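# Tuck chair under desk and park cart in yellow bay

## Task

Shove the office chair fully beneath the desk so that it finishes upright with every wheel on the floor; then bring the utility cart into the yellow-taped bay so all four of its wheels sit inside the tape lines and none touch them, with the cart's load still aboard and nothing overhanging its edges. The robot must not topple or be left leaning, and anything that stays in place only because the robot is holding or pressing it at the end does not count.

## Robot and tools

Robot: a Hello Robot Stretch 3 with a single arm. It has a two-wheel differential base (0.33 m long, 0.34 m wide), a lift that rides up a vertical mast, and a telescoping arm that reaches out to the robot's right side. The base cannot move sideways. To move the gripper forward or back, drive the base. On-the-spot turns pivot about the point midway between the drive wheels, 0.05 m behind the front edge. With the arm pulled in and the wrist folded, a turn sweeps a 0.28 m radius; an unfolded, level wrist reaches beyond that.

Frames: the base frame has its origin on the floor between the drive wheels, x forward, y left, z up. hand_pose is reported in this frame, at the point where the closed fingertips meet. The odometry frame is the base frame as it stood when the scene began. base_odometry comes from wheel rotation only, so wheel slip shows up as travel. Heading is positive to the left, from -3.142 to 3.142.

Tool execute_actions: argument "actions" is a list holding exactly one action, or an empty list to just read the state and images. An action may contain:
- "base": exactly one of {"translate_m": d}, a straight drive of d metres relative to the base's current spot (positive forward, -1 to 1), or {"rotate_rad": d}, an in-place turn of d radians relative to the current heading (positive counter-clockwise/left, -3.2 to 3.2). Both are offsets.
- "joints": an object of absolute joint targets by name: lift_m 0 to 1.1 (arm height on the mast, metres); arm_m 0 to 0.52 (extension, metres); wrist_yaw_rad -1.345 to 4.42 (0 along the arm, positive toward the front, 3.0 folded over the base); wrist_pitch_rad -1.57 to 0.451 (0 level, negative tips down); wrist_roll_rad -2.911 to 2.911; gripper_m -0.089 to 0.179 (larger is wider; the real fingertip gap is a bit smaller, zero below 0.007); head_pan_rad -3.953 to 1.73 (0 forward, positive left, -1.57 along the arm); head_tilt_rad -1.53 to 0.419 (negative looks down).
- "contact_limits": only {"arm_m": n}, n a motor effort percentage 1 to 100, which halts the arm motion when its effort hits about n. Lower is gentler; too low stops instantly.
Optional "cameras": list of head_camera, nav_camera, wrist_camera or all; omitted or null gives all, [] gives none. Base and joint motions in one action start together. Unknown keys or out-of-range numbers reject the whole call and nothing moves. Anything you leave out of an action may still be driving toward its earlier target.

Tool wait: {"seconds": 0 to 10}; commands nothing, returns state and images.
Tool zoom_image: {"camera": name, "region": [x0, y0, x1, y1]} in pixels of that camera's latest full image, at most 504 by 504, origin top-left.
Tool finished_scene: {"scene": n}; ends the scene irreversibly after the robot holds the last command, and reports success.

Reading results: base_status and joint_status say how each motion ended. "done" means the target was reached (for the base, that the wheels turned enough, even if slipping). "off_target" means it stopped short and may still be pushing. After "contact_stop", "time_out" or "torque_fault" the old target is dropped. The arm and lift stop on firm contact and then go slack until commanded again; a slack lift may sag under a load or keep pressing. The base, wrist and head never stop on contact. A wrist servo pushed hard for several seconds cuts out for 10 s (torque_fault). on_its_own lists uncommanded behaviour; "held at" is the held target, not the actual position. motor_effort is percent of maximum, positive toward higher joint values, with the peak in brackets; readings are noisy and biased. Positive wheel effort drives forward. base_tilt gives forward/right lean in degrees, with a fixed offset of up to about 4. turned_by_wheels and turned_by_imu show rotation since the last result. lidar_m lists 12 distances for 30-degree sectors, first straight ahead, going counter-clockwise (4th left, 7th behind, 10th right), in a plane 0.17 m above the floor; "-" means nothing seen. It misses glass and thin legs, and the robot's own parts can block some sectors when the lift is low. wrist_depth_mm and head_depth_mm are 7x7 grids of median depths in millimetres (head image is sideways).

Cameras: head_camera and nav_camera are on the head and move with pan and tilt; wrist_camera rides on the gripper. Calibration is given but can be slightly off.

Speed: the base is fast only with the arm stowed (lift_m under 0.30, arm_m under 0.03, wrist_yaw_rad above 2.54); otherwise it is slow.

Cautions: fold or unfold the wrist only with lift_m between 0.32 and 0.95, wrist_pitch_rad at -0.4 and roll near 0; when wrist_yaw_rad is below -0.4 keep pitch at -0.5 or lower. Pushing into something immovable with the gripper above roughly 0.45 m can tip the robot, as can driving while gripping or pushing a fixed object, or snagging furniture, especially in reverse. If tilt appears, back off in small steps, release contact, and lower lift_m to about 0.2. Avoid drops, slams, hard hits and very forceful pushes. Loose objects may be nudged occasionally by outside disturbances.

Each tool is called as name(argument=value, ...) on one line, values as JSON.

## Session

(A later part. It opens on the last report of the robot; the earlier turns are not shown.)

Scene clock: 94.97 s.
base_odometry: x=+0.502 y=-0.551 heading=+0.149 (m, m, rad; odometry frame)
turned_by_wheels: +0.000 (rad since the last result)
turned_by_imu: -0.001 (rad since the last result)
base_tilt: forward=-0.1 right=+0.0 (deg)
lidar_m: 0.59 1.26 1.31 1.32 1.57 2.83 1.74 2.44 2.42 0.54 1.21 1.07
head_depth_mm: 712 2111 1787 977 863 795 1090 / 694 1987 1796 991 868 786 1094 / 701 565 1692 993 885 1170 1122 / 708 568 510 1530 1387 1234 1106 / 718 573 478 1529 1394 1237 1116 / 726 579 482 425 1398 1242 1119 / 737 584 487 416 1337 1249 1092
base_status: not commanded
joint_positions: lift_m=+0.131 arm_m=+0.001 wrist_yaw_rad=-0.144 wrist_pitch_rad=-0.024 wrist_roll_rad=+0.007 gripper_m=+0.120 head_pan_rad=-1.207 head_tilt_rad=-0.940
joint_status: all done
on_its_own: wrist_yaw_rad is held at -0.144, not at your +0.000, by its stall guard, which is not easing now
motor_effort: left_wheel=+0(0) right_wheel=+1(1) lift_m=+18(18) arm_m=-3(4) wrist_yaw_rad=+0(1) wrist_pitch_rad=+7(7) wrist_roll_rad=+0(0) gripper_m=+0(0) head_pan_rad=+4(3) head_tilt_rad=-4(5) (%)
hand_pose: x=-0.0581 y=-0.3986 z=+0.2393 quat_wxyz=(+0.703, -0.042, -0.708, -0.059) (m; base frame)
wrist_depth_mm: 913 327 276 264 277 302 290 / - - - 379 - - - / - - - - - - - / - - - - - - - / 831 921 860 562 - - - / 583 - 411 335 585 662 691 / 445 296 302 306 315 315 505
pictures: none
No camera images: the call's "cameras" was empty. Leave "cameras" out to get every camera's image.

execute_actions(actions=[{"base":{"rotate_rad":-0.28},"joints":{"gripper_m":0}}], cameras=[])

execute_actions(actions=[{"base":{"translate_m":-0.4}}], cameras=[])

execute_actions(actions=[{"joints":{"lift_m":0.55,"arm_m":0.49,"wrist_yaw_rad":0.4}}], cameras=[])

execute_actions(actions=[{"joints":{"wrist_yaw_rad":1.7}}], cameras=["nav_camera"])

execute_actions(actions=[{"joints":{"arm_m":0.26}}], cameras=["nav_camera"])

Scene clock: 103.90 s.
base_odometry: x=+0.502 y=-0.551 heading=-0.131 (m, m, rad; odometry frame)
turned_by_wheels: -0.280 (rad since the last result)
turned_by_imu: -0.283 (rad since the last result)
base_tilt: forward=-0.1 right=+0.1 (deg)
lidar_m: 0.59 1.11 1.36 1.32 1.39 1.92 1.89 1.74 2.44 0.54 1.26 1.10
head_depth_mm: 697 761 861 948 863 1177 1100 / 2155 1997 1098 983 868 1161 1111 / 2302 2173 1806 993 872 803 1109 / 733 2146 1821 998 879 1178 1110 / 716 600 1712 1010 1336 1219 1113 / 725 579 509 1591 1402 1247 1120 / 737 585 486 445 1404 1258 1126
base_status: done
joint_positions: lift_m=+0.131 arm_m=+0.001 wrist_yaw_rad=-0.144 wrist_pitch_rad=-0.024 wrist_roll_rad=+0.007 gripper_m=+0.000 head_pan_rad=-1.207 head_tilt_rad=-0.940
joint_status: all done
on_its_own: wrist_yaw_rad is held at -0.144, not at your +0.000, by its stall guard, which is not easing now
motor_effort: left_wheel=+2(8) right_wheel=-1(4) lift_m=+18(19) arm_m=-3(3) wrist_yaw_rad=+1(1) wrist_pitch_rad=+7(7) wrist_roll_rad=+0(0) gripper_m=-3(79) head_pan_rad=+4(3) head_tilt_rad=-5(5) (%)
hand_pose: x=-0.0581 y=-0.3986 z=+0.2393 quat_wxyz=(+0.703, -0.042, -0.708, -0.059) (m; base frame)
wrist_depth_mm: 277 258 280 326 315 - - / - 274 - - - - - / - 277 - - - - - / - 281 - - - - - / 764 286 893 - 950 - - / 386 290 423 - 645 659 662 / 278 274 304 307 319 492 501
pictures: none
No camera images: the call's "cameras" was empty. Leave "cameras" out to get every camera's image.

Scene clock: 109.03 s.
base_odometry: x=+0.106 y=-0.499 heading=-0.131 (m, m, rad; odometry frame)
turned_by_wheels: +0.000 (rad since the last result)
turned_by_imu: +0.000 (rad since the last result)
base_tilt: forward=-0.2 right=-0.1 (deg)
lidar_m: 0.99 1.53 1.37 1.31 1.39 1.92 1.62 1.37 2.26 2.41 0.72 1.51
head_depth_mm: 2140 2112 1787 1547 1354 1216 1093 / 2210 2146 1798 1556 1362 1218 1114 / 2270 2061 1772 1569 1378 1226 1119 / 2238 653 801 989 1314 1233 1110 / 707 839 1119 1012 1316 1236 1111 / 2179 2163 1180 1013 932 1195 1119 / 2061 2088 1735 1018 906 1250 1120
base_status: done
joint_positions: lift_m=+0.131 arm_m=+0.001 wrist_yaw_rad=-0.144 wrist_pitch_rad=-0.024 wrist_roll_rad=+0.007 gripper_m=+0.000 head_pan_rad=-1.207 head_tilt_rad=-0.940
joint_status: not commanded
on_its_own: wrist_yaw_rad is held at -0.144, not at your +0.000, by its stall guard, which is not easing now
motor_effort: left_wheel=+2(5) right_wheel=+0(5) lift_m=+18(19) arm_m=-3(3) wrist_yaw_rad=+0(1) wrist_pitch_rad=+7(7) wrist_roll_rad=+0(0) gripper_m=-2(3) head_pan_rad=+3(3) head_tilt_rad=-5(5) (%)
hand_pose: x=-0.0581 y=-0.3986 z=+0.2393 quat_wxyz=(+0.703, -0.042, -0.708, -0.059) (m; base frame)
wrist_depth_mm: - - - - - - - / - - - - - - - / - - - - - - - / - - - - - - - / 822 842 882 - 956 - - / 549 586 641 - 655 659 680 / 444 450 466 472 483 497 513
pictures: none
No camera images: the call's "cameras" was empty. Leave "cameras" out to get every camera's image.

Scene clock: 113.80 s.
base_odometry: x=+0.106 y=-0.499 heading=-0.131 (m, m, rad; odometry frame)
turned_by_wheels: +0.000 (rad since the last result)
turned_by_imu: -0.001 (rad since the last result)
base_tilt: forward=+0.0 right=+0.1 (deg)
lidar_m: 0.99 1.53 1.36 1.31 1.39 1.93 1.62 1.37 2.25 2.41 0.72 1.52
head_depth_mm: 2124 2134 - 1536 1360 1215 1108 / 2213 2131 1798 1561 1368 1218 1113 / 2298 2052 1774 1554 1369 1224 1125 / 2247 652 801 988 1312 1231 1109 / 707 839 1118 1009 1305 1242 1112 / 2181 2172 1179 1015 931 1196 1117 / 2050 2097 1729 1019 905 1243 1126
base_status: not commanded
joint_positions: lift_m=+0.549 arm_m=+0.490 wrist_yaw_rad=+0.400 wrist_pitch_rad=-0.024 wrist_roll_rad=+0.007 gripper_m=+0.000 head_pan_rad=-1.207 head_tilt_rad=-0.940
joint_status: all done
motor_effort: left_wheel=+2(3) right_wheel=+0(0) lift_m=+69(73) arm_m=+4(5) wrist_yaw_rad=+1(0) wrist_pitch_rad=+7(7) wrist_roll_rad=+0(0) gripper_m=-4(5) head_pan_rad=+3(3) head_tilt_rad=-4(4) (%)
hand_pose: x=+0.0781 y=-0.8701 z=+0.6577 quat_wxyz=(+0.693, +0.149, -0.693, +0.131) (m; base frame)
wrist_depth_mm: 748 - - - - - - / - - - - - - - / - - - - - - - / - - - - - - - / - - - - - - - / - - - - - - - / - - - - - - -
pictures: none
No camera images: the call's "cameras" was empty. Leave "cameras" out to get every camera's image.

Scene clock: 116.30 s.
base_odometry: x=+0.106 y=-0.499 heading=-0.131 (m, m, rad; odometry frame)
turned_by_wheels: +0.000 (rad since the last result)
turned_by_imu: -0.004 (rad since the last result)
base_tilt: forward=-0.1 right=+0.1 (deg)
lidar_m: 0.99 1.53 1.36 1.31 1.40 1.92 1.63 1.37 2.26 2.41 0.72 1.51
head_depth_mm: 2142 2125 1828 1544 1362 1216 1108 / 2219 2159 1877 1543 1362 1222 1112 / 2305 2167 1810 1561 1376 1224 1120 / 737 793 889 1459 1338 1233 1108 / 2341 582 645 723 898 1238 1115 / 2385 541 515 677 924 1205 1118 / 2073 2117 1140 1019 946 1250 1124
base_status: not commanded
joint_positions: lift_m=+0.549 arm_m=+0.490 wrist_yaw_rad=+1.699 wrist_pitch_rad=-0.024 wrist_roll_rad=+0.006 gripper_m=+0.000 head_pan_rad=-1.207 head_tilt_rad=-0.940
joint_status: all done
motor_effort: left_wheel=+1(31) right_wheel=+1(25) lift_m=+69(69) arm_m=-2(4) wrist_yaw_rad=+1(51) wrist_pitch_rad=+7(7) wrist_roll_rad=+0(0) gripper_m=-3(7) head_pan_rad=+3(3) head_tilt_rad=-5(5) (%)
hand_pose: x=+0.2321 y=-0.6027 z=+0.6576 quat_wxyz=(+0.472, +0.538, -0.462, +0.524) (m; base frame)
wrist_depth_mm: 194 192 189 187 185 182 180 / 199 197 193 193 189 186 184 / 206 202 200 198 193 192 190 / 211 208 205 202 199 197 194 / 217 214 210 205 204 202 200 / 223 220 216 - 210 206 207 / - 380 222 221 366 213 -
pictures: nav_camera (sideways: a quarter turn counterclockwise sets it upright)
camera_calibration (this result's frames):
nav_camera: T_world_to_cam=[[0.286139, -0.778647, 0.55842, -0.685837], [-0.946725, -0.31962, 0.0394399, 0.0128365], [0.147772, -0.539956, -0.82862, 1.03852], [0, 0, 0, 1]] pos_world=[0.0549328, 0.0308323, 1.24302]
Images, in order (width x height): nav_camera 672x504.

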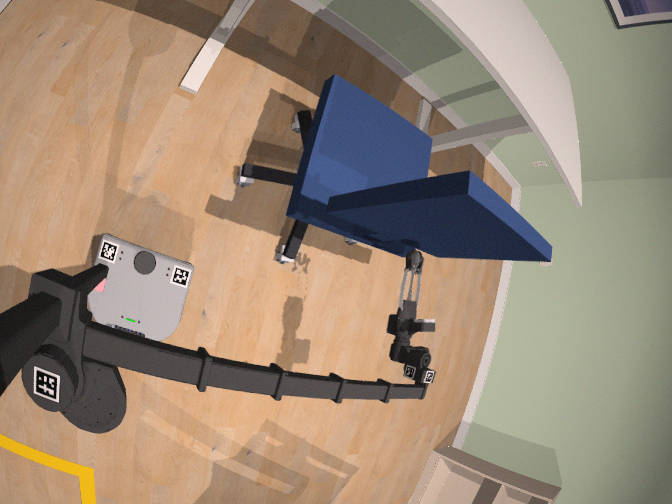

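Scene clock: 119.23 s.
base_odometry: x=+0.106 y=-0.499 heading=-0.131 (m, m, rad; odometry frame)
turned_by_wheels: +0.000 (rad since the last result)
turned_by_imu: -0.001 (rad since the last result)
base_tilt: forward=-0.2 right=+0.0 (deg)
lidar_m: 0.99 1.52 1.36 1.31 1.40 1.93 1.62 1.37 2.26 2.41 0.72 1.52
head_depth_mm: 2156 2118 1790 1591 1335 1215 1100 / 2209 2156 1806 1562 1337 1223 1112 / 2315 2172 1820 1587 1346 1229 1123 / 735 793 913 1464 1333 1232 1110 / 2340 581 645 711 900 1242 1116 / 2387 539 515 678 916 1207 1119 / 2059 2104 1140 1019 942 1253 1125
base_status: not commanded
joint_positions: lift_m=+0.549 arm_m=+0.260 wrist_yaw_rad=+1.700 wrist_pitch_rad=-0.024 wrist_roll_rad=+0.006 gripper_m=+0.000 head_pan_rad=-1.207 head_tilt_rad=-0.940
joint_status: all done
motor_effort: left_wheel=+1(1) right_wheel=+0(0) lift_m=+69(69) arm_m=-3(2) wrist_yaw_rad=-1(0) wrist_pitch_rad=+7(7) wrist_roll_rad=+0(0) gripper_m=-3(3) head_pan_rad=+3(2) head_tilt_rad=-5(4) (%)
hand_pose: x=+0.2321 y=-0.3724 z=+0.6576 quat_wxyz=(+0.472, +0.539, -0.461, +0.524) (m; base frame)
wrist_depth_mm: - 688 652 174 172 169 168 / - - 950 177 177 174 172 / - - - 183 180 178 176 / - - - 188 186 184 181 / - - - 193 190 187 185 / - - - - 195 192 189 / - - - 204 201 198 195
pictures: nav_camera (sideways: a quarter turn counterclockwise sets it upright)
camera_calibration (this result's frames):
nav_camera: T_world_to_cam=[[0.286141, -0.778646, 0.55842, -0.685837], [-0.946724, -0.319622, 0.0394399, 0.0128365], [0.147774, -0.539955, -0.82862, 1.03852], [0, 0, 0, 1]] pos_world=[0.0549328, 0.0308324, 1.24302]
Images, in order (width x height): nav_camera 672x504.

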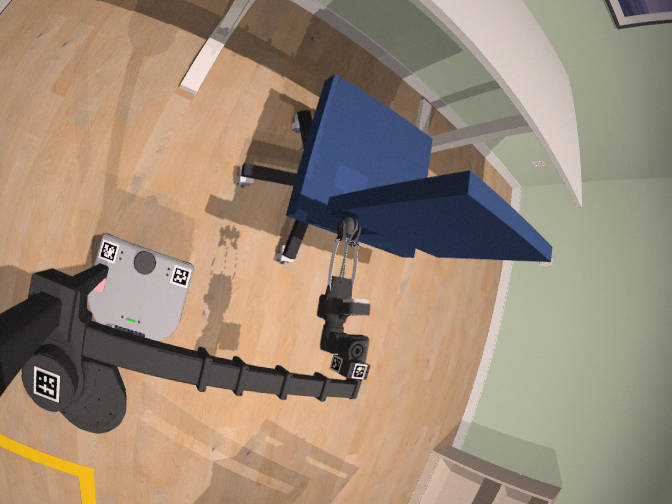

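execute_actions(actions=[{"joints":{"arm_m":0.37,"gripper_m":0.17,"wrist_yaw_rad":1.57}}], cameras=[])

execute_actions(actions=[{"base":{"translate_m":0.3}}], cameras=["head_camera","nav_camera"])

Scene clock: 126.93 s.
base_odometry: x=+0.106 y=-0.499 heading=-0.131 (m, m, rad; odometry frame)
turned_by_wheels: +0.000 (rad since the last result)
turned_by_imu: -0.001 (rad since the last result)
base_tilt: forward=+0.0 right=+0.1 (deg)
lidar_m: 0.99 1.53 1.37 1.31 1.39 1.92 1.62 1.37 2.26 2.41 0.72 1.52
head_depth_mm: 2149 2134 1776 1484 1355 1210 1108 / 2203 2139 1794 1491 1364 1222 1112 / 2293 2161 1821 1566 1373 1226 1124 / 736 792 898 1488 1340 1227 1110 / 2354 580 646 718 900 1239 1112 / 2392 540 515 678 916 1206 1122 / 2066 2095 1139 1019 942 1252 1127
base_status: not commanded
joint_positions: lift_m=+0.549 arm_m=+0.370 wrist_yaw_rad=+1.570 wrist_pitch_rad=-0.024 wrist_roll_rad=+0.006 gripper_m=+0.170 head_pan_rad=-1.207 head_tilt_rad=-0.940
joint_status: all done
motor_effort: left_wheel=+1(1) right_wheel=+0(0) lift_m=+69(69) arm_m=+4(5) wrist_yaw_rad=-1(2) wrist_pitch_rad=+7(7) wrist_roll_rad=+0(0) gripper_m=+1(87) head_pan_rad=+3(3) head_tilt_rad=-5(4) (%)
hand_pose: x=+0.2342 y=-0.5148 z=+0.6576 quat_wxyz=(+0.505, +0.508, -0.495, +0.492) (m; base frame)
wrist_depth_mm: 170 172 177 180 185 189 193 / 174 178 181 185 190 193 199 / 179 182 185 190 195 200 204 / 183 186 192 196 200 206 210 / 189 192 197 200 205 210 217 / - 199 201 207 212 - 223 / - 343 352 214 218 372 -
pictures: none
No camera images: the call's "cameras" was empty. Leave "cameras" out to get every camera's image.

Scene clock: 131.40 s.
base_odometry: x=+0.403 y=-0.538 heading=-0.131 (m, m, rad; odometry frame)
turned_by_wheels: +0.000 (rad since the last result)
turned_by_imu: -0.013 (rad since the last result)
base_tilt: forward=+0.0 right=+0.0 (deg)
lidar_m: 0.69 1.21 1.37 1.32 1.39 1.89 1.85 1.65 2.38 2.41 0.64 0.64
head_depth_mm: 2146 2123 1786 1487 1362 1212 1107 / 2215 2144 1804 1532 1362 1217 1112 / 2281 2150 1819 1562 1382 1225 1120 / 2224 742 820 1058 1351 1226 1111 / 771 542 544 597 712 1199 1116 / 726 1346 448 501 874 1160 1117 / 734 600 1786 1020 895 1233 1124
base_status: done
joint_positions: lift_m=+0.549 arm_m=+0.370 wrist_yaw_rad=+1.685 wrist_pitch_rad=-0.027 wrist_roll_rad=+0.007 gripper_m=+0.170 head_pan_rad=-1.207 head_tilt_rad=-0.940
joint_status: not commanded
on_its_own: wrist_yaw_rad is held at +1.679, not at your +1.570, by its stall guard, which is not easing now
motor_effort: left_wheel=+0(30) right_wheel=+3(27) lift_m=+68(69) arm_m=+3(5) wrist_yaw_rad=-4(35) wrist_pitch_rad=+8(8) wrist_roll_rad=+0(0) gripper_m=-3(6) head_pan_rad=+4(3) head_tilt_rad=-4(5) (%)
hand_pose: x=+0.2325 y=-0.4857 z=+0.6569 quat_wxyz=(+0.477, +0.536, -0.465, +0.520) (m; base frame)
wrist_depth_mm: 149 150 151 153 155 157 159 / 153 154 156 157 160 161 163 / 156 159 160 162 164 165 168 / 161 162 164 166 169 170 173 / 165 167 169 170 174 174 178 / - 172 173 176 178 - 183 / 174 177 180 182 184 187 188
pictures: head_camera (sideways: a quarter turn clockwise sets it upright), nav_camera (sideways: a quarter turn counterclockwise sets it upright)
camera_calibration (this result's frames):
head_camera: T_world_to_cam=[[-0.233952, 0.766186, -0.598519, 0.8036], [0.941993, 0.331009, 0.0555251, -0.0677736], [0.240658, -0.55081, -0.799182, 0.992353], [0, 0, 0, 1]] pos_world=[0.0130292, -0.0466752, 1.2778]
nav_camera: T_world_to_cam=[[0.28628, -0.778604, 0.558408, -0.685821], [-0.946668, -0.319788, 0.0394405, 0.0128354], [0.147863, -0.539918, -0.828629, 1.03853], [0, 0, 0, 1]] pos_world=[0.0549271, 0.0308417, 1.24302]
Images, in order (width x height): head_camera 896x504, nav_camera 672x504.

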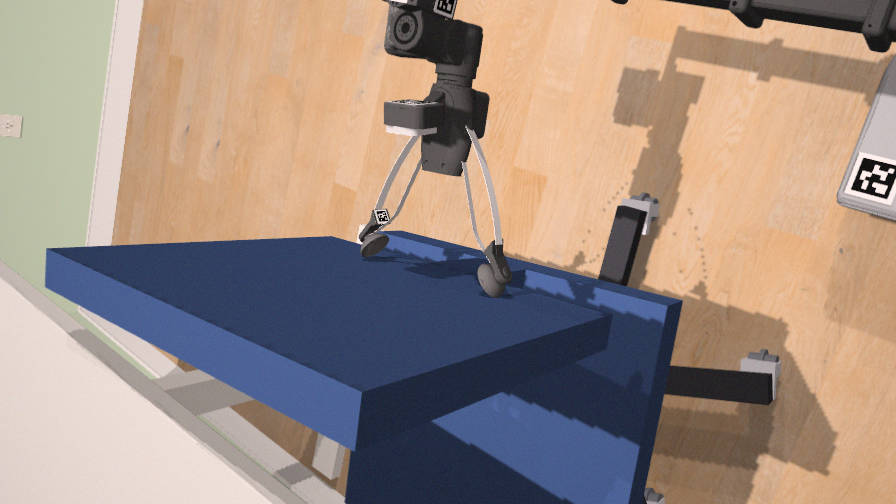

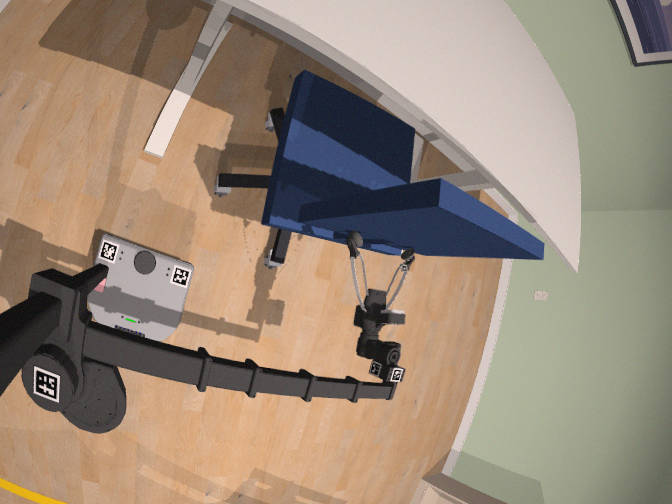

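execute_actions(actions=[{"base":{"translate_m":-0.02},"joints":{"arm_m":0.27,"wrist_yaw_rad":1.57}}], cameras=[])

execute_actions(actions=[{"base":{"translate_m":0.125}}], cameras=["head_camera","nav_camera"])

execute_actions(actions=[{"base":{"translate_m":-0.03}}], cameras=[])

Scene clock: 138.07 s.
base_odometry: x=+0.383 y=-0.536 heading=-0.131 (m, m, rad; odometry frame)
turned_by_wheels: +0.000 (rad since the last result)
turned_by_imu: -0.001 (rad since the last result)
base_tilt: forward=-0.1 right=+0.0 (deg)
lidar_m: 0.71 1.23 1.37 1.31 1.39 1.91 1.83 1.63 2.37 2.41 0.67 0.65
head_depth_mm: 2131 2131 1793 1590 1333 1211 1108 / 2208 2148 1810 1585 1342 1217 1114 / 2278 2167 1810 1592 1352 1227 1121 / 2289 2028 922 1485 1359 1233 1118 / 772 572 614 681 841 1216 1114 / 726 631 472 520 856 1143 1121 / 735 610 1114 982 893 1251 1123
base_status: done
joint_positions: lift_m=+0.549 arm_m=+0.270 wrist_yaw_rad=+1.569 wrist_pitch_rad=-0.026 wrist_roll_rad=+0.007 gripper_m=+0.170 head_pan_rad=-1.207 head_tilt_rad=-0.940
joint_status: all done
motor_effort: left_wheel=+0(6) right_wheel=+1(7) lift_m=+69(69) arm_m=-3(4) wrist_yaw_rad=+1(14) wrist_pitch_rad=+8(8) wrist_roll_rad=+0(0) gripper_m=+0(4) head_pan_rad=+3(2) head_tilt_rad=-4(5) (%)
hand_pose: x=+0.2342 y=-0.4158 z=+0.6572 quat_wxyz=(+0.506, +0.508, -0.495, +0.491) (m; base frame)
wrist_depth_mm: 150 153 158 164 170 176 183 / 153 157 162 168 174 181 188 / 157 162 166 174 179 186 193 / 162 165 171 177 185 192 201 / 165 171 175 181 191 198 207 / - 176 181 188 195 - 214 / 176 180 185 193 204 212 570
pictures: none
No camera images: the call's "cameras" was empty. Leave "cameras" out to get every camera's image.

Scene clock: 140.27 s.
base_odometry: x=+0.507 y=-0.552 heading=-0.132 (m, m, rad; odometry frame)
turned_by_wheels: -0.001 (rad since the last result)
turned_by_imu: -0.038 (rad since the last result)
base_tilt: forward=-0.1 right=+0.1 (deg)
lidar_m: 0.59 0.60 1.39 1.32 1.35 1.84 2.00 1.74 2.43 2.41 1.26 0.61
head_depth_mm: 2125 2124 1794 1588 1339 1213 1112 / 2191 2146 1810 1584 1344 1212 1113 / 2281 2160 1807 1596 1350 1227 1121 / 767 710 819 1002 1358 1221 1108 / 717 552 574 643 718 1187 1112 / 727 579 462 482 570 843 1102 / 736 585 477 414 881 1210 1127
base_status: done
joint_positions: lift_m=+0.549 arm_m=+0.270 wrist_yaw_rad=+1.609 wrist_pitch_rad=-0.030 wrist_roll_rad=+0.007 gripper_m=+0.170 head_pan_rad=-1.207 head_tilt_rad=-0.940
joint_status: not commanded
on_its_own: right_wheel is at rest, and its effort (+23) is outside its rest range (-18 to +18); wrist_yaw_rad is at rest, and its effort (-29) is outside its rest range (-12 to +12)
motor_effort: left_wheel=-12(19) right_wheel=+23(24) lift_m=+68(68) arm_m=+1(3) wrist_yaw_rad=-29(38) wrist_pitch_rad=+9(9) wrist_roll_rad=+0(0) gripper_m=-5(6) head_pan_rad=+3(3) head_tilt_rad=-5(4) (%)
hand_pose: x=+0.2339 y=-0.4052 z=+0.6562 quat_wxyz=(+0.497, +0.518, -0.484, +0.500) (m; base frame)
wrist_depth_mm: 146 147 149 151 153 155 157 / 150 152 153 155 157 160 162 / 153 155 157 160 162 164 166 / 158 160 162 164 166 169 170 / 162 165 167 169 171 173 177 / - 170 172 174 176 - 180 / 173 175 177 180 182 186 187
pictures: head_camera (sideways: a quarter turn clockwise sets it upright), nav_camera (sideways: a quarter turn counterclockwise sets it upright)
camera_calibration (this result's frames):
head_camera: T_world_to_cam=[[-0.233999, 0.766187, -0.5985, 0.803575], [0.941975, 0.331059, 0.0555244, -0.0677727], [0.240681, -0.550779, -0.799196, 0.992371], [0, 0, 0, 1]] pos_world=[0.0130315, -0.0466743, 1.2778]
nav_camera: T_world_to_cam=[[0.286327, -0.778601, 0.558388, -0.685795], [-0.94665, -0.31984, 0.0394414, 0.0128341], [0.147886, -0.539891, -0.828642, 1.03855], [0, 0, 0, 1]] pos_world=[0.0549249, 0.0308457, 1.24302]
Images, in order (width x height): head_camera 896x504, nav_camera 672x504.

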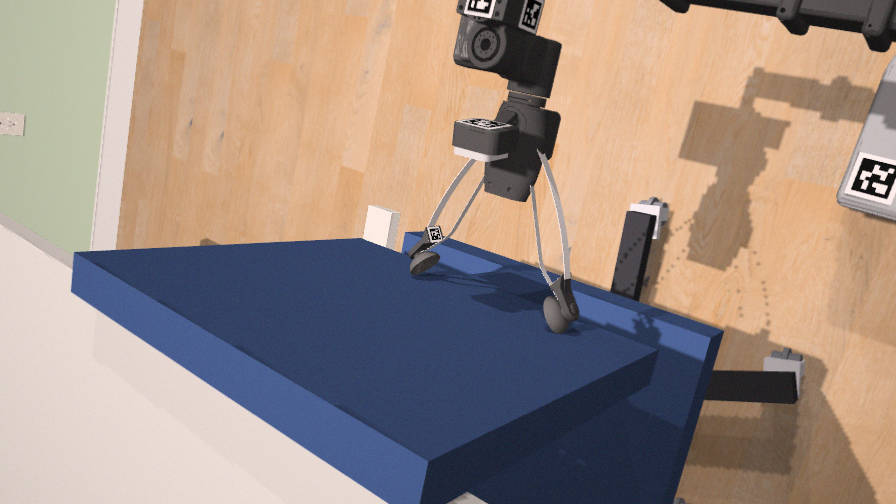

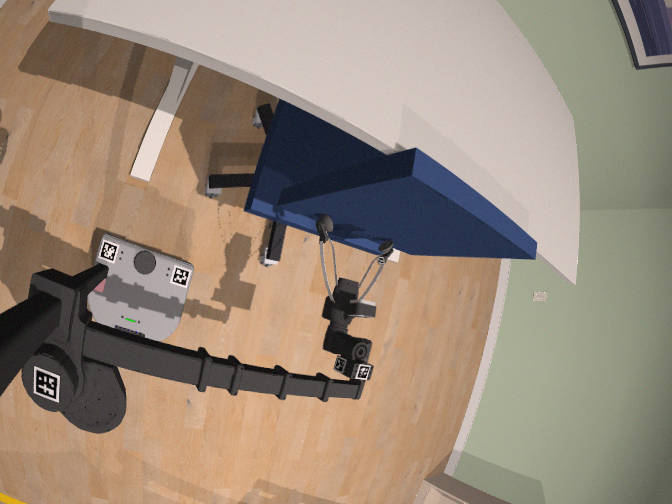

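Scene clock: 141.70 s.
base_odometry: x=+0.477 y=-0.548 heading=-0.132 (m, m, rad; odometry frame)
turned_by_wheels: +0.000 (rad since the last result)
turned_by_imu: +0.000 (rad since the last result)
base_tilt: forward=-0.1 right=-0.1 (deg)
lidar_m: 0.62 0.63 1.38 1.32 1.37 1.83 1.99 1.71 2.42 2.40 1.27 0.64
head_depth_mm: 2131 2123 1786 1593 1339 1212 1115 / 2207 2138 1805 1586 1345 1213 1110 / 2261 2164 1819 1602 1359 1227 1119 / 2268 2122 1750 1515 1384 1221 1110 / 717 595 658 738 868 1217 1113 / 726 540 507 552 625 1092 1108 / 736 585 449 454 864 1210 1123
base_status: done
joint_positions: lift_m=+0.549 arm_m=+0.270 wrist_yaw_rad=+1.572 wrist_pitch_rad=-0.026 wrist_roll_rad=+0.007 gripper_m=+0.170 head_pan_rad=-1.207 head_tilt_rad=-0.940
joint_status: not commanded
motor_effort: left_wheel=+0(18) right_wheel=+0(18) lift_m=+68(68) arm_m=+0(0) wrist_yaw_rad=-1(30) wrist_pitch_rad=+8(9) wrist_roll_rad=+0(0) gripper_m=+0(4) head_pan_rad=+2(2) head_tilt_rad=-4(5) (%)
hand_pose: x=+0.2342 y=-0.4149 z=+0.6571 quat_wxyz=(+0.505, +0.508, -0.495, +0.492) (m; base frame)
wrist_depth_mm: 167 172 176 178 183 186 192 / 172 174 179 183 187 192 198 / 177 180 185 188 193 197 201 / 181 186 189 194 198 203 209 / 186 190 195 199 204 208 213 / - 197 200 206 210 - 222 / 651 343 349 212 218 389 698
pictures: none
No camera images: the call's "cameras" was empty. Leave "cameras" out to get every camera's image.

execute_actions(actions=[{"base":{"translate_m":-0.3},"joints":{"arm_m":0,"lift_m":0.28,"wrist_yaw_rad":2.7,"gripper_m":0.03}}], cameras=[])

execute_actions(actions=[{"base":{"rotate_rad":0.73}}], cameras=[])

execute_actions(actions=[{"base":{"translate_m":-1.0}}], cameras=[])

execute_actions(actions=[{"base":{"rotate_rad":-2.25},"joints":{"head_pan_rad":-1.7}}], cameras=[])

execute_actions(actions=[{"joints":{"wrist_yaw_rad":0,"gripper_m":0.13,"lift_m":0.2}}])

Scene clock: 156.13 s.
base_odometry: x=+0.180 y=-0.508 heading=-0.132 (m, m, rad; odometry frame)
turned_by_wheels: +0.000 (rad since the last result)
turned_by_imu: -0.001 (rad since the last result)
base_tilt: forward=+0.0 right=+0.1 (deg)
lidar_m: 0.92 1.43 1.38 1.30 1.37 1.82 1.79 1.44 2.29 2.42 1.46 0.89
head_depth_mm: 2133 2140 1789 1547 1359 1213 1109 / 2220 2145 1806 1546 1368 1222 1128 / 2289 2177 1822 1562 1372 1222 - / 2350 2174 1831 1578 1378 1227 1109 / 2440 2197 1843 1591 1390 1241 1114 / 2429 2220 1858 1560 1354 1243 1119 / 2108 2118 951 1060 1350 1253 1124
base_status: done
joint_positions: lift_m=+0.281 arm_m=+0.001 wrist_yaw_rad=+2.699 wrist_pitch_rad=-0.025 wrist_roll_rad=+0.007 gripper_m=+0.030 head_pan_rad=-1.206 head_tilt_rad=-0.940
joint_status: all done
motor_effort: left_wheel=+0(12) right_wheel=+0(5) lift_m=+17(59) arm_m=-3(2) wrist_yaw_rad=+0(1) wrist_pitch_rad=+7(8) wrist_roll_rad=+0(0) gripper_m=+0(82) head_pan_rad=+3(3) head_tilt_rad=-5(5) (%)
hand_pose: x=+0.0881 y=+0.0853 z=+0.3891 quat_wxyz=(+0.163, +0.694, -0.147, +0.686) (m; base frame)
wrist_depth_mm: - - - - - - - / - - - - - - - / - - - - - - - / - - - - - - - / - - - - - - - / 880 864 - 926 - 953 - / 667 673 697 703 712 731 746
pictures: none
No camera images: the call's "cameras" was empty. Leave "cameras" out to get every camera's image.

Scene clock: 157.87 s.
base_odometry: x=+0.180 y=-0.508 heading=+0.598 (m, m, rad; odometry frame)
turned_by_wheels: +0.730 (rad since the last result)
turned_by_imu: +0.732 (rad since the last result)
base_tilt: forward=-0.1 right=+0.0 (deg)
lidar_m: 1.54 1.31 1.30 1.47 2.31 1.44 1.44 2.30 2.42 1.46 0.89 0.92
head_depth_mm: 694 819 1662 1544 1356 1214 1106 / 664 749 925 1492 1344 1220 1130 / 701 692 836 1071 1353 1231 - / 708 641 765 1004 1380 1227 1106 / 718 630 1145 1491 1347 1245 1115 / 726 634 1625 1591 1403 1241 1117 / 734 605 1632 1611 1372 1253 1124
base_status: done
joint_positions: lift_m=+0.281 arm_m=+0.001 wrist_yaw_rad=+2.699 wrist_pitch_rad=-0.025 wrist_roll_rad=+0.007 gripper_m=+0.030 head_pan_rad=-1.206 head_tilt_rad=-0.940
joint_status: not commanded
motor_effort: left_wheel=-2(11) right_wheel=+2(7) lift_m=+17(17) arm_m=-3(3) wrist_yaw_rad=-1(0) wrist_pitch_rad=+7(7) wrist_roll_rad=+0(0) gripper_m=+0(2) head_pan_rad=+3(3) head_tilt_rad=-5(4) (%)
hand_pose: x=+0.0881 y=+0.0853 z=+0.3891 quat_wxyz=(+0.163, +0.694, -0.147, +0.686) (m; base frame)
wrist_depth_mm: - - - - - - - / - - - - - - - / - - - - - - - / - - - - - - - / - - - - - - - / 873 872 - 887 - 986 - / 665 664 683 699 704 718 752
pictures: none
No camera images: the call's "cameras" was empty. Leave "cameras" out to get every camera's image.

Scene clock: 162.80 s.
base_odometry: x=-0.647 y=-1.071 heading=+0.598 (m, m, rad; odometry frame)
turned_by_wheels: +0.000 (rad since the last result)
turned_by_imu: +0.001 (rad since the last result)
base_tilt: forward=-0.1 right=+0.0 (deg)
lidar_m: 2.38 1.97 1.96 2.17 0.57 0.54 0.79 1.49 1.48 1.97 1.78 1.54
head_depth_mm: 2206 2122 1787 1550 1356 1211 1108 / 2402 2142 1805 1553 1368 1220 1132 / 2388 2184 1817 1561 1373 1224 - / 2257 2162 1833 1575 1389 1227 1108 / 2151 2203 1830 1584 1387 1240 1116 / 1991 2104 1861 1600 1398 1243 1120 / 1912 2131 1877 1604 1405 1252 1127
base_status: done
joint_positions: lift_m=+0.281 arm_m=+0.001 wrist_yaw_rad=+2.699 wrist_pitch_rad=-0.024 wrist_roll_rad=+0.007 gripper_m=+0.030 head_pan_rad=-1.206 head_tilt_rad=-0.940
joint_status: not commanded
motor_effort: left_wheel=-3(16) right_wheel=+2(4) lift_m=+17(17) arm_m=-3(3) wrist_yaw_rad=+1(0) wrist_pitch_rad=+7(8) wrist_roll_rad=+0(0) gripper_m=-1(0) head_pan_rad=+4(3) head_tilt_rad=-4(5) (%)
hand_pose: x=+0.0881 y=+0.0853 z=+0.3892 quat_wxyz=(+0.163, +0.694, -0.147, +0.686) (m; base frame)
wrist_depth_mm: - - - - - - - / - - - - - - - / - - - - - - - / - - - - - - - / - - - - - - - / 859 878 - 919 - 991 - / 673 686 677 702 720 713 734
pictures: none
No camera images: the call's "cameras" was empty. Leave "cameras" out to get every camera's image.

Scene clock: 165.37 s.
base_odometry: x=-0.647 y=-1.071 heading=-1.652 (m, m, rad; odometry frame)
turned_by_wheels: -2.250 (rad since the last result)
turned_by_imu: -2.257 (rad since the last result)
base_tilt: forward=-0.1 right=+0.0 (deg)
lidar_m: 1.48 1.86 1.78 1.54 2.26 2.03 1.96 2.05 0.99 0.54 0.67 1.72
head_depth_mm: 1906 2079 1787 1536 1355 1213 1108 / 1809 2091 1800 1546 1368 1219 1128 / 983 906 1208 1480 1373 1230 - / 672 765 714 946 1269 1234 1106 / 639 740 664 1029 1306 1233 1109 / 610 722 677 1058 1337 1242 1120 / 753 859 1065 1083 1381 1249 1124
base_status: done
joint_positions: lift_m=+0.281 arm_m=+0.001 wrist_yaw_rad=+2.699 wrist_pitch_rad=-0.024 wrist_roll_rad=+0.007 gripper_m=+0.030 head_pan_rad=-1.693 head_tilt_rad=-0.940
joint_status: all done
motor_effort: left_wheel=+2(15) right_wheel=+0(4) lift_m=+17(17) arm_m=-3(3) wrist_yaw_rad=+1(1) wrist_pitch_rad=+7(7) wrist_roll_rad=+0(0) gripper_m=-1(0) head_pan_rad=-3(29) head_tilt_rad=-4(4) (%)
hand_pose: x=+0.0881 y=+0.0853 z=+0.3892 quat_wxyz=(+0.163, +0.694, -0.147, +0.686) (m; base frame)
wrist_depth_mm: - - - - - - - / - - - - - - - / - - - - - - - / - - - - - - - / - - - - - - - / 858 891 - 926 - 969 - / 678 676 671 706 695 728 749
pictures: none
No camera images: the call's "cameras" was empty. Leave "cameras" out to get every camera's image.

Scene clock: 167.70 s.
base_odometry: x=-0.647 y=-1.071 heading=-1.652 (m, m, rad; odometry frame)
turned_by_wheels: +0.000 (rad since the last result)
turned_by_imu: -0.001 (rad since the last result)
base_tilt: forward=-0.1 right=-0.1 (deg)
lidar_m: 1.48 1.86 1.78 1.54 2.25 2.03 1.96 2.05 0.98 0.54 0.67 1.72
head_depth_mm: 1892 2081 1791 1533 1357 1210 1107 / 1792 2091 1795 1561 1365 1219 1129 / 982 904 1207 1473 1373 1230 - / 672 766 715 946 1269 1243 1118 / 640 739 663 1027 1303 1236 1114 / 609 721 676 1058 1334 1241 1119 / 752 856 1074 1084 1385 1252 1126
base_status: not commanded
joint_positions: lift_m=+0.201 arm_m=+0.001 wrist_yaw_rad=+0.002 wrist_pitch_rad=-0.024 wrist_roll_rad=+0.007 gripper_m=+0.130 head_pan_rad=-1.693 head_tilt_rad=-0.940
joint_status: all done
motor_effort: left_wheel=+2(2) right_wheel=-1(0) lift_m=+16(14) arm_m=-3(3) wrist_yaw_rad=-2(2) wrist_pitch_rad=+7(7) wrist_roll_rad=+0(0) gripper_m=+0(81) head_pan_rad=-3(3) head_tilt_rad=-5(5) (%)
hand_pose: x=-0.0210 y=-0.4012 z=+0.3092 quat_wxyz=(+0.705, +0.009, -0.709, -0.008) (m; base frame)
wrist_depth_mm: - 379 323 293 514 - - / - - 529 347 666 - - / - - - - - - - / - - - - - - - / 912 555 656 624 777 - - / 704 - 375 336 745 829 840 / 545 555 432 345 588 579 616
pictures: head_camera (sideways: a quarter turn clockwise sets it upright), nav_camera (sideways: a quarter turn counterclockwise sets it upright), wrist_camera
camera_calibration (this result's frames):
head_camera: T_world_to_cam=[[0.151498, 0.786668, -0.5985, 0.801224], [0.987439, -0.14792, 0.0555244, -0.06805], [-0.0448508, -0.599394, -0.799196, 0.994113], [0, 0, 0, 1]] pos_world=[-0.00960185, -0.044497, 1.2778]
nav_camera: T_world_to_cam=[[-0.111052, -0.822113, 0.558388, -0.683371], [-0.986325, 0.160023, 0.0394414, 0.0130761], [-0.12178, -0.546372, -0.828642, 1.04019], [0, 0, 0, 1]] pos_world=[0.0636821, 0.00443009, 1.24302]
wrist_camera: T_world_to_cam=[[-0.998877, 0.0334621, 0.0335496, -0.0275995], [-0.0269274, 0.181737, -0.982978, 0.415661], [-0.0389897, -0.982778, -0.180632, -0.175864], [0, 0, 0, 1]] pos_world=[-0.0232327, -0.247453, 0.377745]
Images, in order (width x height): head_camera 896x504, nav_camera 672x504, wrist_camera 644x364.

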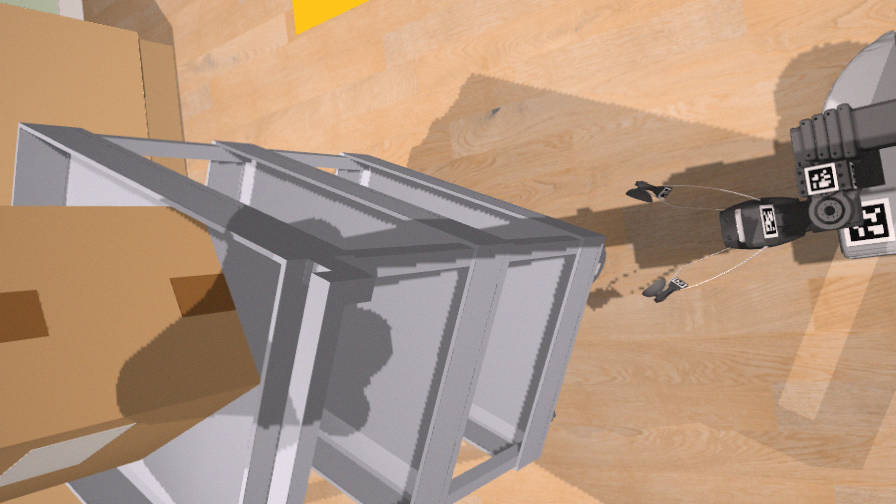

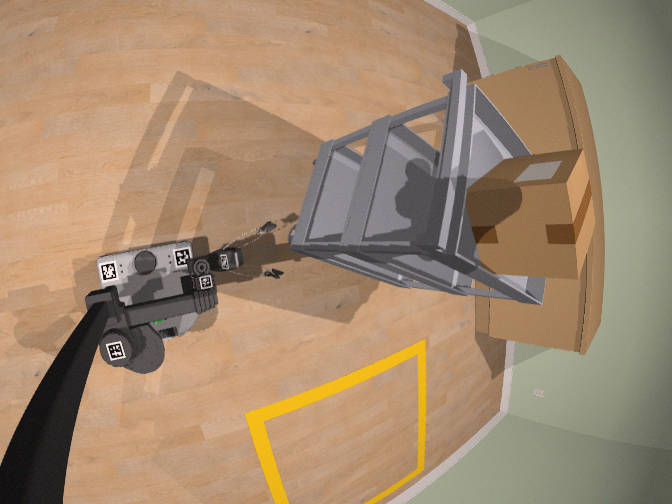

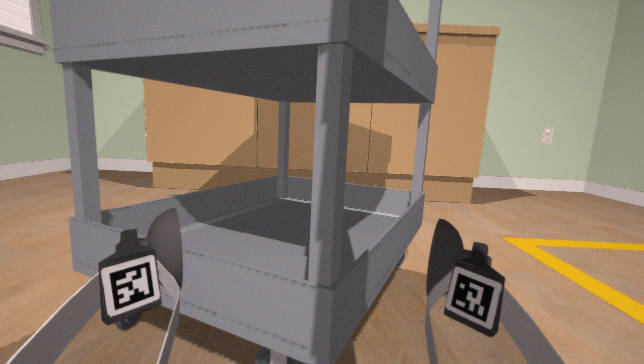

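execute_actions(actions=[{"base":{"translate_m":-0.02},"joints":{"arm_m":0.21}}], cameras=[])

execute_actions(actions=[{"joints":{"gripper_m":0.0,"head_pan_rad":-1.4}}], cameras=[])

execute_actions(actions=[{"base":{"translate_m":-0.5}}], cameras=["nav_camera"])

execute_actions(actions=[{"base":{"translate_m":-0.5},"joints":{"wrist_yaw_rad":0,"arm_m":0.3}}], cameras=["nav_camera"])

Scene clock: 176.53 s.
base_odometry: x=-0.645 y=-1.051 heading=-1.652 (m, m, rad; odometry frame)
turned_by_wheels: +0.000 (rad since the last result)
turned_by_imu: -0.001 (rad since the last result)
base_tilt: forward=-0.1 right=+0.0 (deg)
lidar_m: 1.50 1.89 1.79 1.54 2.26 2.01 1.94 2.03 1.07 0.53 0.66 1.74
head_depth_mm: 1910 2118 1782 1542 1361 1210 1108 / 1849 2066 1814 1552 1363 1222 1126 / 991 1162 1241 1503 1380 1206 1136 / 686 765 1080 959 1245 1207 1121 / 647 747 642 1023 1303 1239 1109 / 615 712 675 1055 1328 1241 1121 / 647 833 1064 1081 1376 1250 1126
base_status: done
joint_positions: lift_m=+0.201 arm_m=+0.210 wrist_yaw_rad=+0.000 wrist_pitch_rad=-0.024 wrist_roll_rad=+0.007 gripper_m=+0.130 head_pan_rad=-1.693 head_tilt_rad=-0.940
joint_status: all done
motor_effort: left_wheel=+2(5) right_wheel=+0(4) lift_m=+16(16) arm_m=+4(6) wrist_yaw_rad=-1(2) wrist_pitch_rad=+7(7) wrist_roll_rad=+0(0) gripper_m=-1(0) head_pan_rad=-3(3) head_tilt_rad=-4(5) (%)
hand_pose: x=-0.0213 y=-0.6102 z=+0.3092 quat_wxyz=(+0.705, +0.009, -0.709, -0.009) (m; base frame)
wrist_depth_mm: 282 264 230 91 238 - - / - - 448 93 448 - - / - - - 95 - - - / - - - 98 - - - / - 531 595 101 656 - - / 408 - 421 106 479 839 843 / 328 331 322 112 372 577 627
pictures: none
No camera images: the call's "cameras" was empty. Leave "cameras" out to get every camera's image.

Scene clock: 178.33 s.
base_odometry: x=-0.645 y=-1.051 heading=-1.652 (m, m, rad; odometry frame)
turned_by_wheels: +0.000 (rad since the last result)
turned_by_imu: +0.000 (rad since the last result)
base_tilt: forward=-0.1 right=+0.0 (deg)
lidar_m: 1.50 1.88 1.79 1.54 2.26 2.01 1.94 2.03 1.07 0.54 0.66 1.74
head_depth_mm: 651 744 1160 1495 1356 1216 1101 / 638 747 699 1027 1337 1198 1132 / 626 735 641 992 1236 1203 1129 / 716 790 1085 1059 1338 1232 1111 / 1737 845 1118 1319 1389 1238 1113 / 1866 772 1731 1564 1398 1247 1115 / 2525 2091 1877 1607 1412 1247 1123
base_status: not commanded
joint_positions: lift_m=+0.201 arm_m=+0.210 wrist_yaw_rad=+0.014 wrist_pitch_rad=-0.024 wrist_roll_rad=+0.007 gripper_m=+0.001 head_pan_rad=-1.407 head_tilt_rad=-0.940
joint_status: all done
motor_effort: left_wheel=+7(7) right_wheel=-6(6) lift_m=+16(16) arm_m=+4(5) wrist_yaw_rad=-10(11) wrist_pitch_rad=+7(7) wrist_roll_rad=+0(0) gripper_m=-23(100) head_pan_rad=+3(23) head_tilt_rad=-5(5) (%)
hand_pose: x=-0.0180 y=-0.6103 z=+0.3092 quat_wxyz=(+0.705, +0.014, -0.709, -0.004) (m; base frame)
wrist_depth_mm: 281 263 247 91 235 - - / - - 520 93 451 - - / - - - 95 - - - / - - - 98 - - - / - 541 602 101 668 - - / 400 439 109 104 617 797 819 / 330 339 338 107 357 601 621
pictures: none
No camera images: the call's "cameras" was empty. Leave "cameras" out to get every camera's image.

Scene clock: 184.37 s.
base_odometry: x=-0.605 y=-0.553 heading=-1.651 (m, m, rad; odometry frame)
turned_by_wheels: +0.000 (rad since the last result)
turned_by_imu: +0.001 (rad since the last result)
base_tilt: forward=+0.0 right=+0.0 (deg)
lidar_m: 2.00 2.41 1.99 1.58 1.98 1.49 1.45 1.50 2.10 0.53 0.53 0.60
head_depth_mm: 1723 1999 1785 1538 1361 1213 1096 / 1754 2047 1723 1557 1364 1200 1133 / 1742 788 642 961 1260 1206 1130 / 639 738 637 997 1246 1236 1112 / 563 646 638 1004 1222 1237 1111 / 548 667 636 1009 1175 1246 1119 / 599 748 631 999 1333 1250 1122
base_status: done
joint_positions: lift_m=+0.201 arm_m=+0.210 wrist_yaw_rad=+0.152 wrist_pitch_rad=-0.024 wrist_roll_rad=+0.007 gripper_m=+0.004 head_pan_rad=-1.407 head_tilt_rad=-0.940
joint_status: not commanded
on_its_own: wrist_yaw_rad is held at +0.138, not at your +0.000, by its stall guard, which is not easing now
motor_effort: left_wheel=+7(18) right_wheel=-6(20) lift_m=+17(17) arm_m=+0(4) wrist_yaw_rad=-11(29) wrist_pitch_rad=+7(7) wrist_roll_rad=+0(0) gripper_m=-18(25) head_pan_rad=+3(3) head_tilt_rad=-4(5) (%)
hand_pose: x=+0.0173 y=-0.6077 z=+0.3093 quat_wxyz=(+0.704, +0.063, -0.706, +0.045) (m; base frame)
wrist_depth_mm: 281 262 253 98 - - - / 588 589 540 101 - - - / - - - 104 - - - / - - - 108 - - - / 569 641 647 110 - - - / 433 440 112 113 795 801 823 / 334 337 340 117 582 605 624
pictures: nav_camera (sideways: a quarter turn counterclockwise sets it upright)
camera_calibration (this result's frames):
nav_camera: T_world_to_cam=[[0.125694, -0.820002, 0.558388, -0.684816], [-0.99136, -0.125103, 0.0394414, 0.0131068], [0.0375137, -0.558521, -0.828642, 1.03922], [0, 0, 0, 1]] pos_world=[0.0600858, 0.020515, 1.24302]
Images, in order (width x height): nav_camera 672x504.

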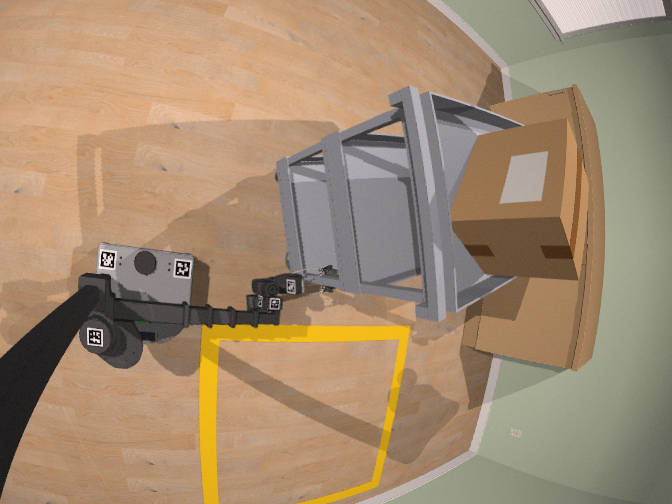

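Scene clock: 190.47 s.
base_odometry: x=-0.565 y=-0.055 heading=-1.651 (m, m, rad; odometry frame)
turned_by_wheels: +0.000 (rad since the last result)
turned_by_imu: +0.002 (rad since the last result)
base_tilt: forward=+0.0 right=+0.0 (deg)
lidar_m: 2.49 2.93 1.76 1.72 1.29 0.98 0.95 0.99 1.39 0.57 0.53 2.64
head_depth_mm: 2281 2122 1796 1540 1351 1211 1092 / 2323 2140 1758 1567 1388 1212 - / 1820 779 861 1056 1310 1221 1124 / 843 808 723 1022 1286 1236 1111 / 607 697 650 1007 1228 1237 1114 / 586 695 635 1011 1103 1245 1115 / 604 722 717 976 1384 1255 1128
base_status: done
joint_positions: lift_m=+0.201 arm_m=+0.300 wrist_yaw_rad=+0.127 wrist_pitch_rad=-0.022 wrist_roll_rad=+0.007 gripper_m=+0.004 head_pan_rad=-1.407 head_tilt_rad=-0.940
joint_status: wrist_yaw_rad off_target (ended at +0.127, target +0.000); the others done
on_its_own: wrist_yaw_rad is held at +0.109, not at your +0.000, by its stall guard, which is not easing now; wrist_yaw_rad is at rest, and its effort (-13) is outside its rest range (-12 to +12)
motor_effort: left_wheel=+9(32) right_wheel=-8(33) lift_m=+17(17) arm_m=-1(13) wrist_yaw_rad=-13(53) wrist_pitch_rad=+6(7) wrist_roll_rad=+0(0) gripper_m=-14(23) head_pan_rad=+3(3) head_tilt_rad=-5(4) (%)
hand_pose: x=+0.0109 y=-0.6987 z=+0.3097 quat_wxyz=(+0.704, +0.053, -0.707, +0.036) (m; base frame)
wrist_depth_mm: 276 263 250 113 - - - / - 577 - 116 - - - / - - - 120 - - - / - - - 124 - - - / 548 598 556 126 - - - / 433 436 - 128 786 803 837 / 332 335 311 135 590 618 619
pictures: nav_camera (sideways: a quarter turn counterclockwise sets it upright)
camera_calibration (this result's frames):
nav_camera: T_world_to_cam=[[0.125705, -0.820001, 0.558388, -0.684816], [-0.991358, -0.125116, 0.0394414, 0.0131068], [0.0375213, -0.55852, -0.828642, 1.03922], [0, 0, 0, 1]] pos_world=[0.0600855, 0.0205157, 1.24302]
Images, in order (width x height): nav_camera 672x504.

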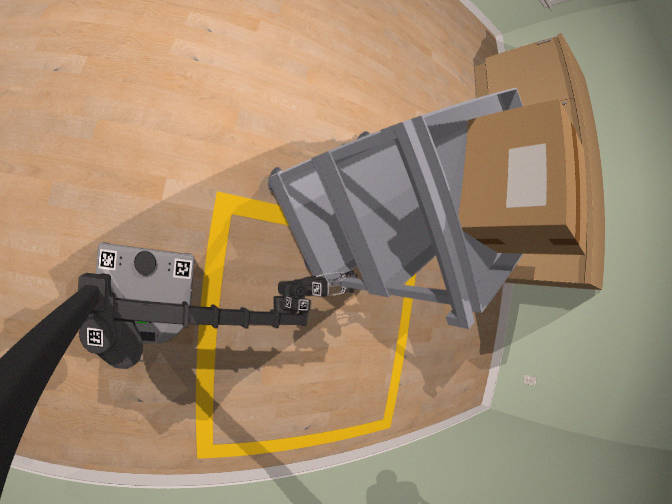

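execute_actions(actions=[{"base":{"translate_m":-0.53},"joints":{"wrist_yaw_rad":0,"head_pan_rad":-1.2}}])

Scene clock: 199.90 s.
base_odometry: x=-0.523 y=+0.474 heading=-1.651 (m, m, rad; odometry frame)
turned_by_wheels: +0.000 (rad since the last result)
turned_by_imu: +0.001 (rad since the last result)
base_tilt: forward=-0.1 right=+0.1 (deg)
lidar_m: 3.00 2.69 1.89 1.42 0.58 0.43 0.42 0.44 0.62 0.56 0.52 2.82
head_depth_mm: 2267 762 796 1513 1373 1209 1094 / 768 797 972 1006 1278 1219 1119 / 587 698 658 1007 1282 1224 1119 / 597 703 641 996 1248 1230 1109 / 630 748 631 1007 1223 1238 1113 / 666 786 628 1075 1396 1243 1123 / 970 942 1818 1602 1414 1246 1124
base_status: done
joint_positions: lift_m=+0.201 arm_m=+0.300 wrist_yaw_rad=+0.106 wrist_pitch_rad=-0.022 wrist_roll_rad=+0.007 gripper_m=+0.004 head_pan_rad=-1.207 head_tilt_rad=-0.940
joint_status: wrist_yaw_rad off_target (ended at +0.106, target +0.000); the others done
on_its_own: wrist_yaw_rad is held at +0.098, not at your +0.000, by its stall guard, which is not easing now
motor_effort: left_wheel=+5(34) right_wheel=-4(39) lift_m=+17(17) arm_m=-1(1) wrist_yaw_rad=-5(63) wrist_pitch_rad=+6(7) wrist_roll_rad=+0(0) gripper_m=-12(20) head_pan_rad=+3(19) head_tilt_rad=-5(5) (%)
hand_pose: x=+0.0057 y=-0.6993 z=+0.3097 quat_wxyz=(+0.704, +0.046, -0.708, +0.029) (m; base frame)
wrist_depth_mm: 278 263 252 111 - - 597 / - 570 - 115 - 965 588 / - - - 118 - 930 587 / - - - 122 - 934 568 / 548 586 - 124 - 919 562 / 431 439 - 125 790 744 554 / 329 337 310 137 589 604 536
pictures: head_camera (sideways: a quarter turn clockwise sets it upright), nav_camera (sideways: a quarter turn counterclockwise sets it upright), wrist_camera
camera_calibration (this result's frames):
head_camera: T_world_to_cam=[[-0.233792, 0.76625, -0.5985, 0.803574], [0.942065, 0.330804, 0.0555244, -0.0677732], [0.240532, -0.550845, -0.799196, 0.992372], [0, 0, 0, 1]] pos_world=[0.0130189, -0.0466762, 1.2778]
nav_camera: T_world_to_cam=[[0.286116, -0.778679, 0.558388, -0.685794], [-0.946737, -0.319583, 0.0394414, 0.0128346], [0.147739, -0.539931, -0.828642, 1.03855], [0, 0, 0, 1]] pos_world=[0.0549332, 0.0308325, 1.24302]
wrist_camera: T_world_to_cam=[[-0.996926, -0.0709065, 0.0333435, -0.0639241], [-0.0454158, 0.176132, -0.983318, 0.467283], [0.0638508, -0.981809, -0.178811, -0.468178], [0, 0, 0, 1]] pos_world=[-0.012612, -0.546498, 0.377904]
Images, in order (width x height): head_camera 896x504, nav_camera 672x504, wrist_camera 644x364.

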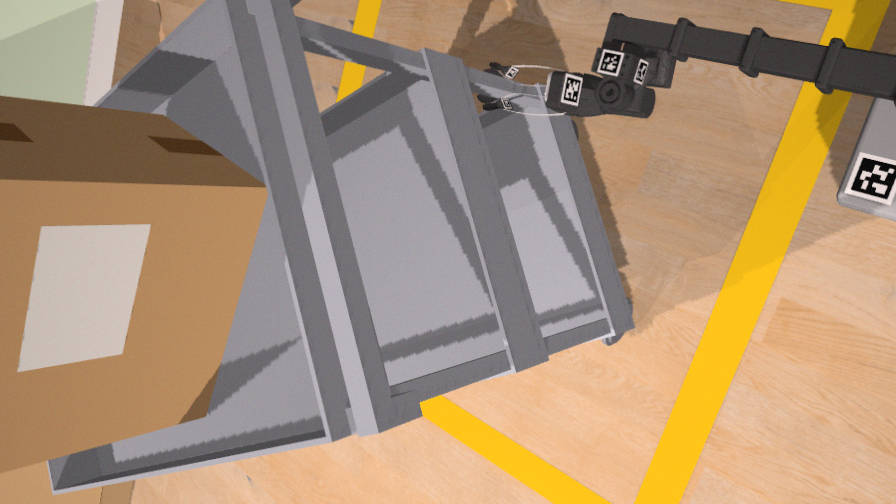

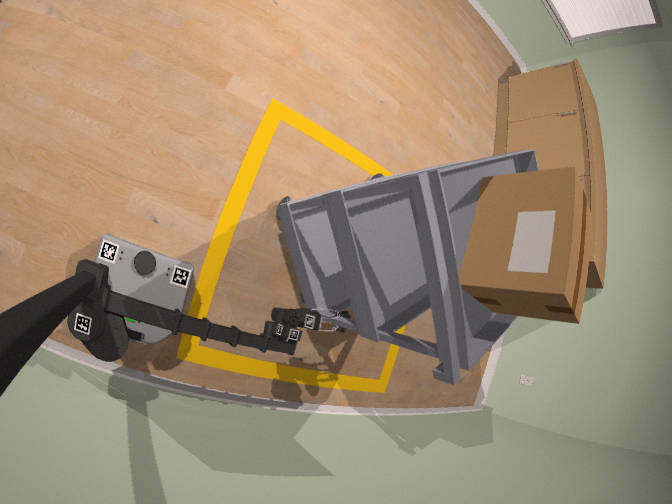

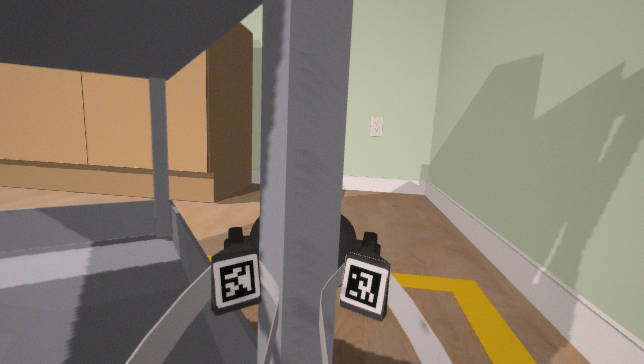

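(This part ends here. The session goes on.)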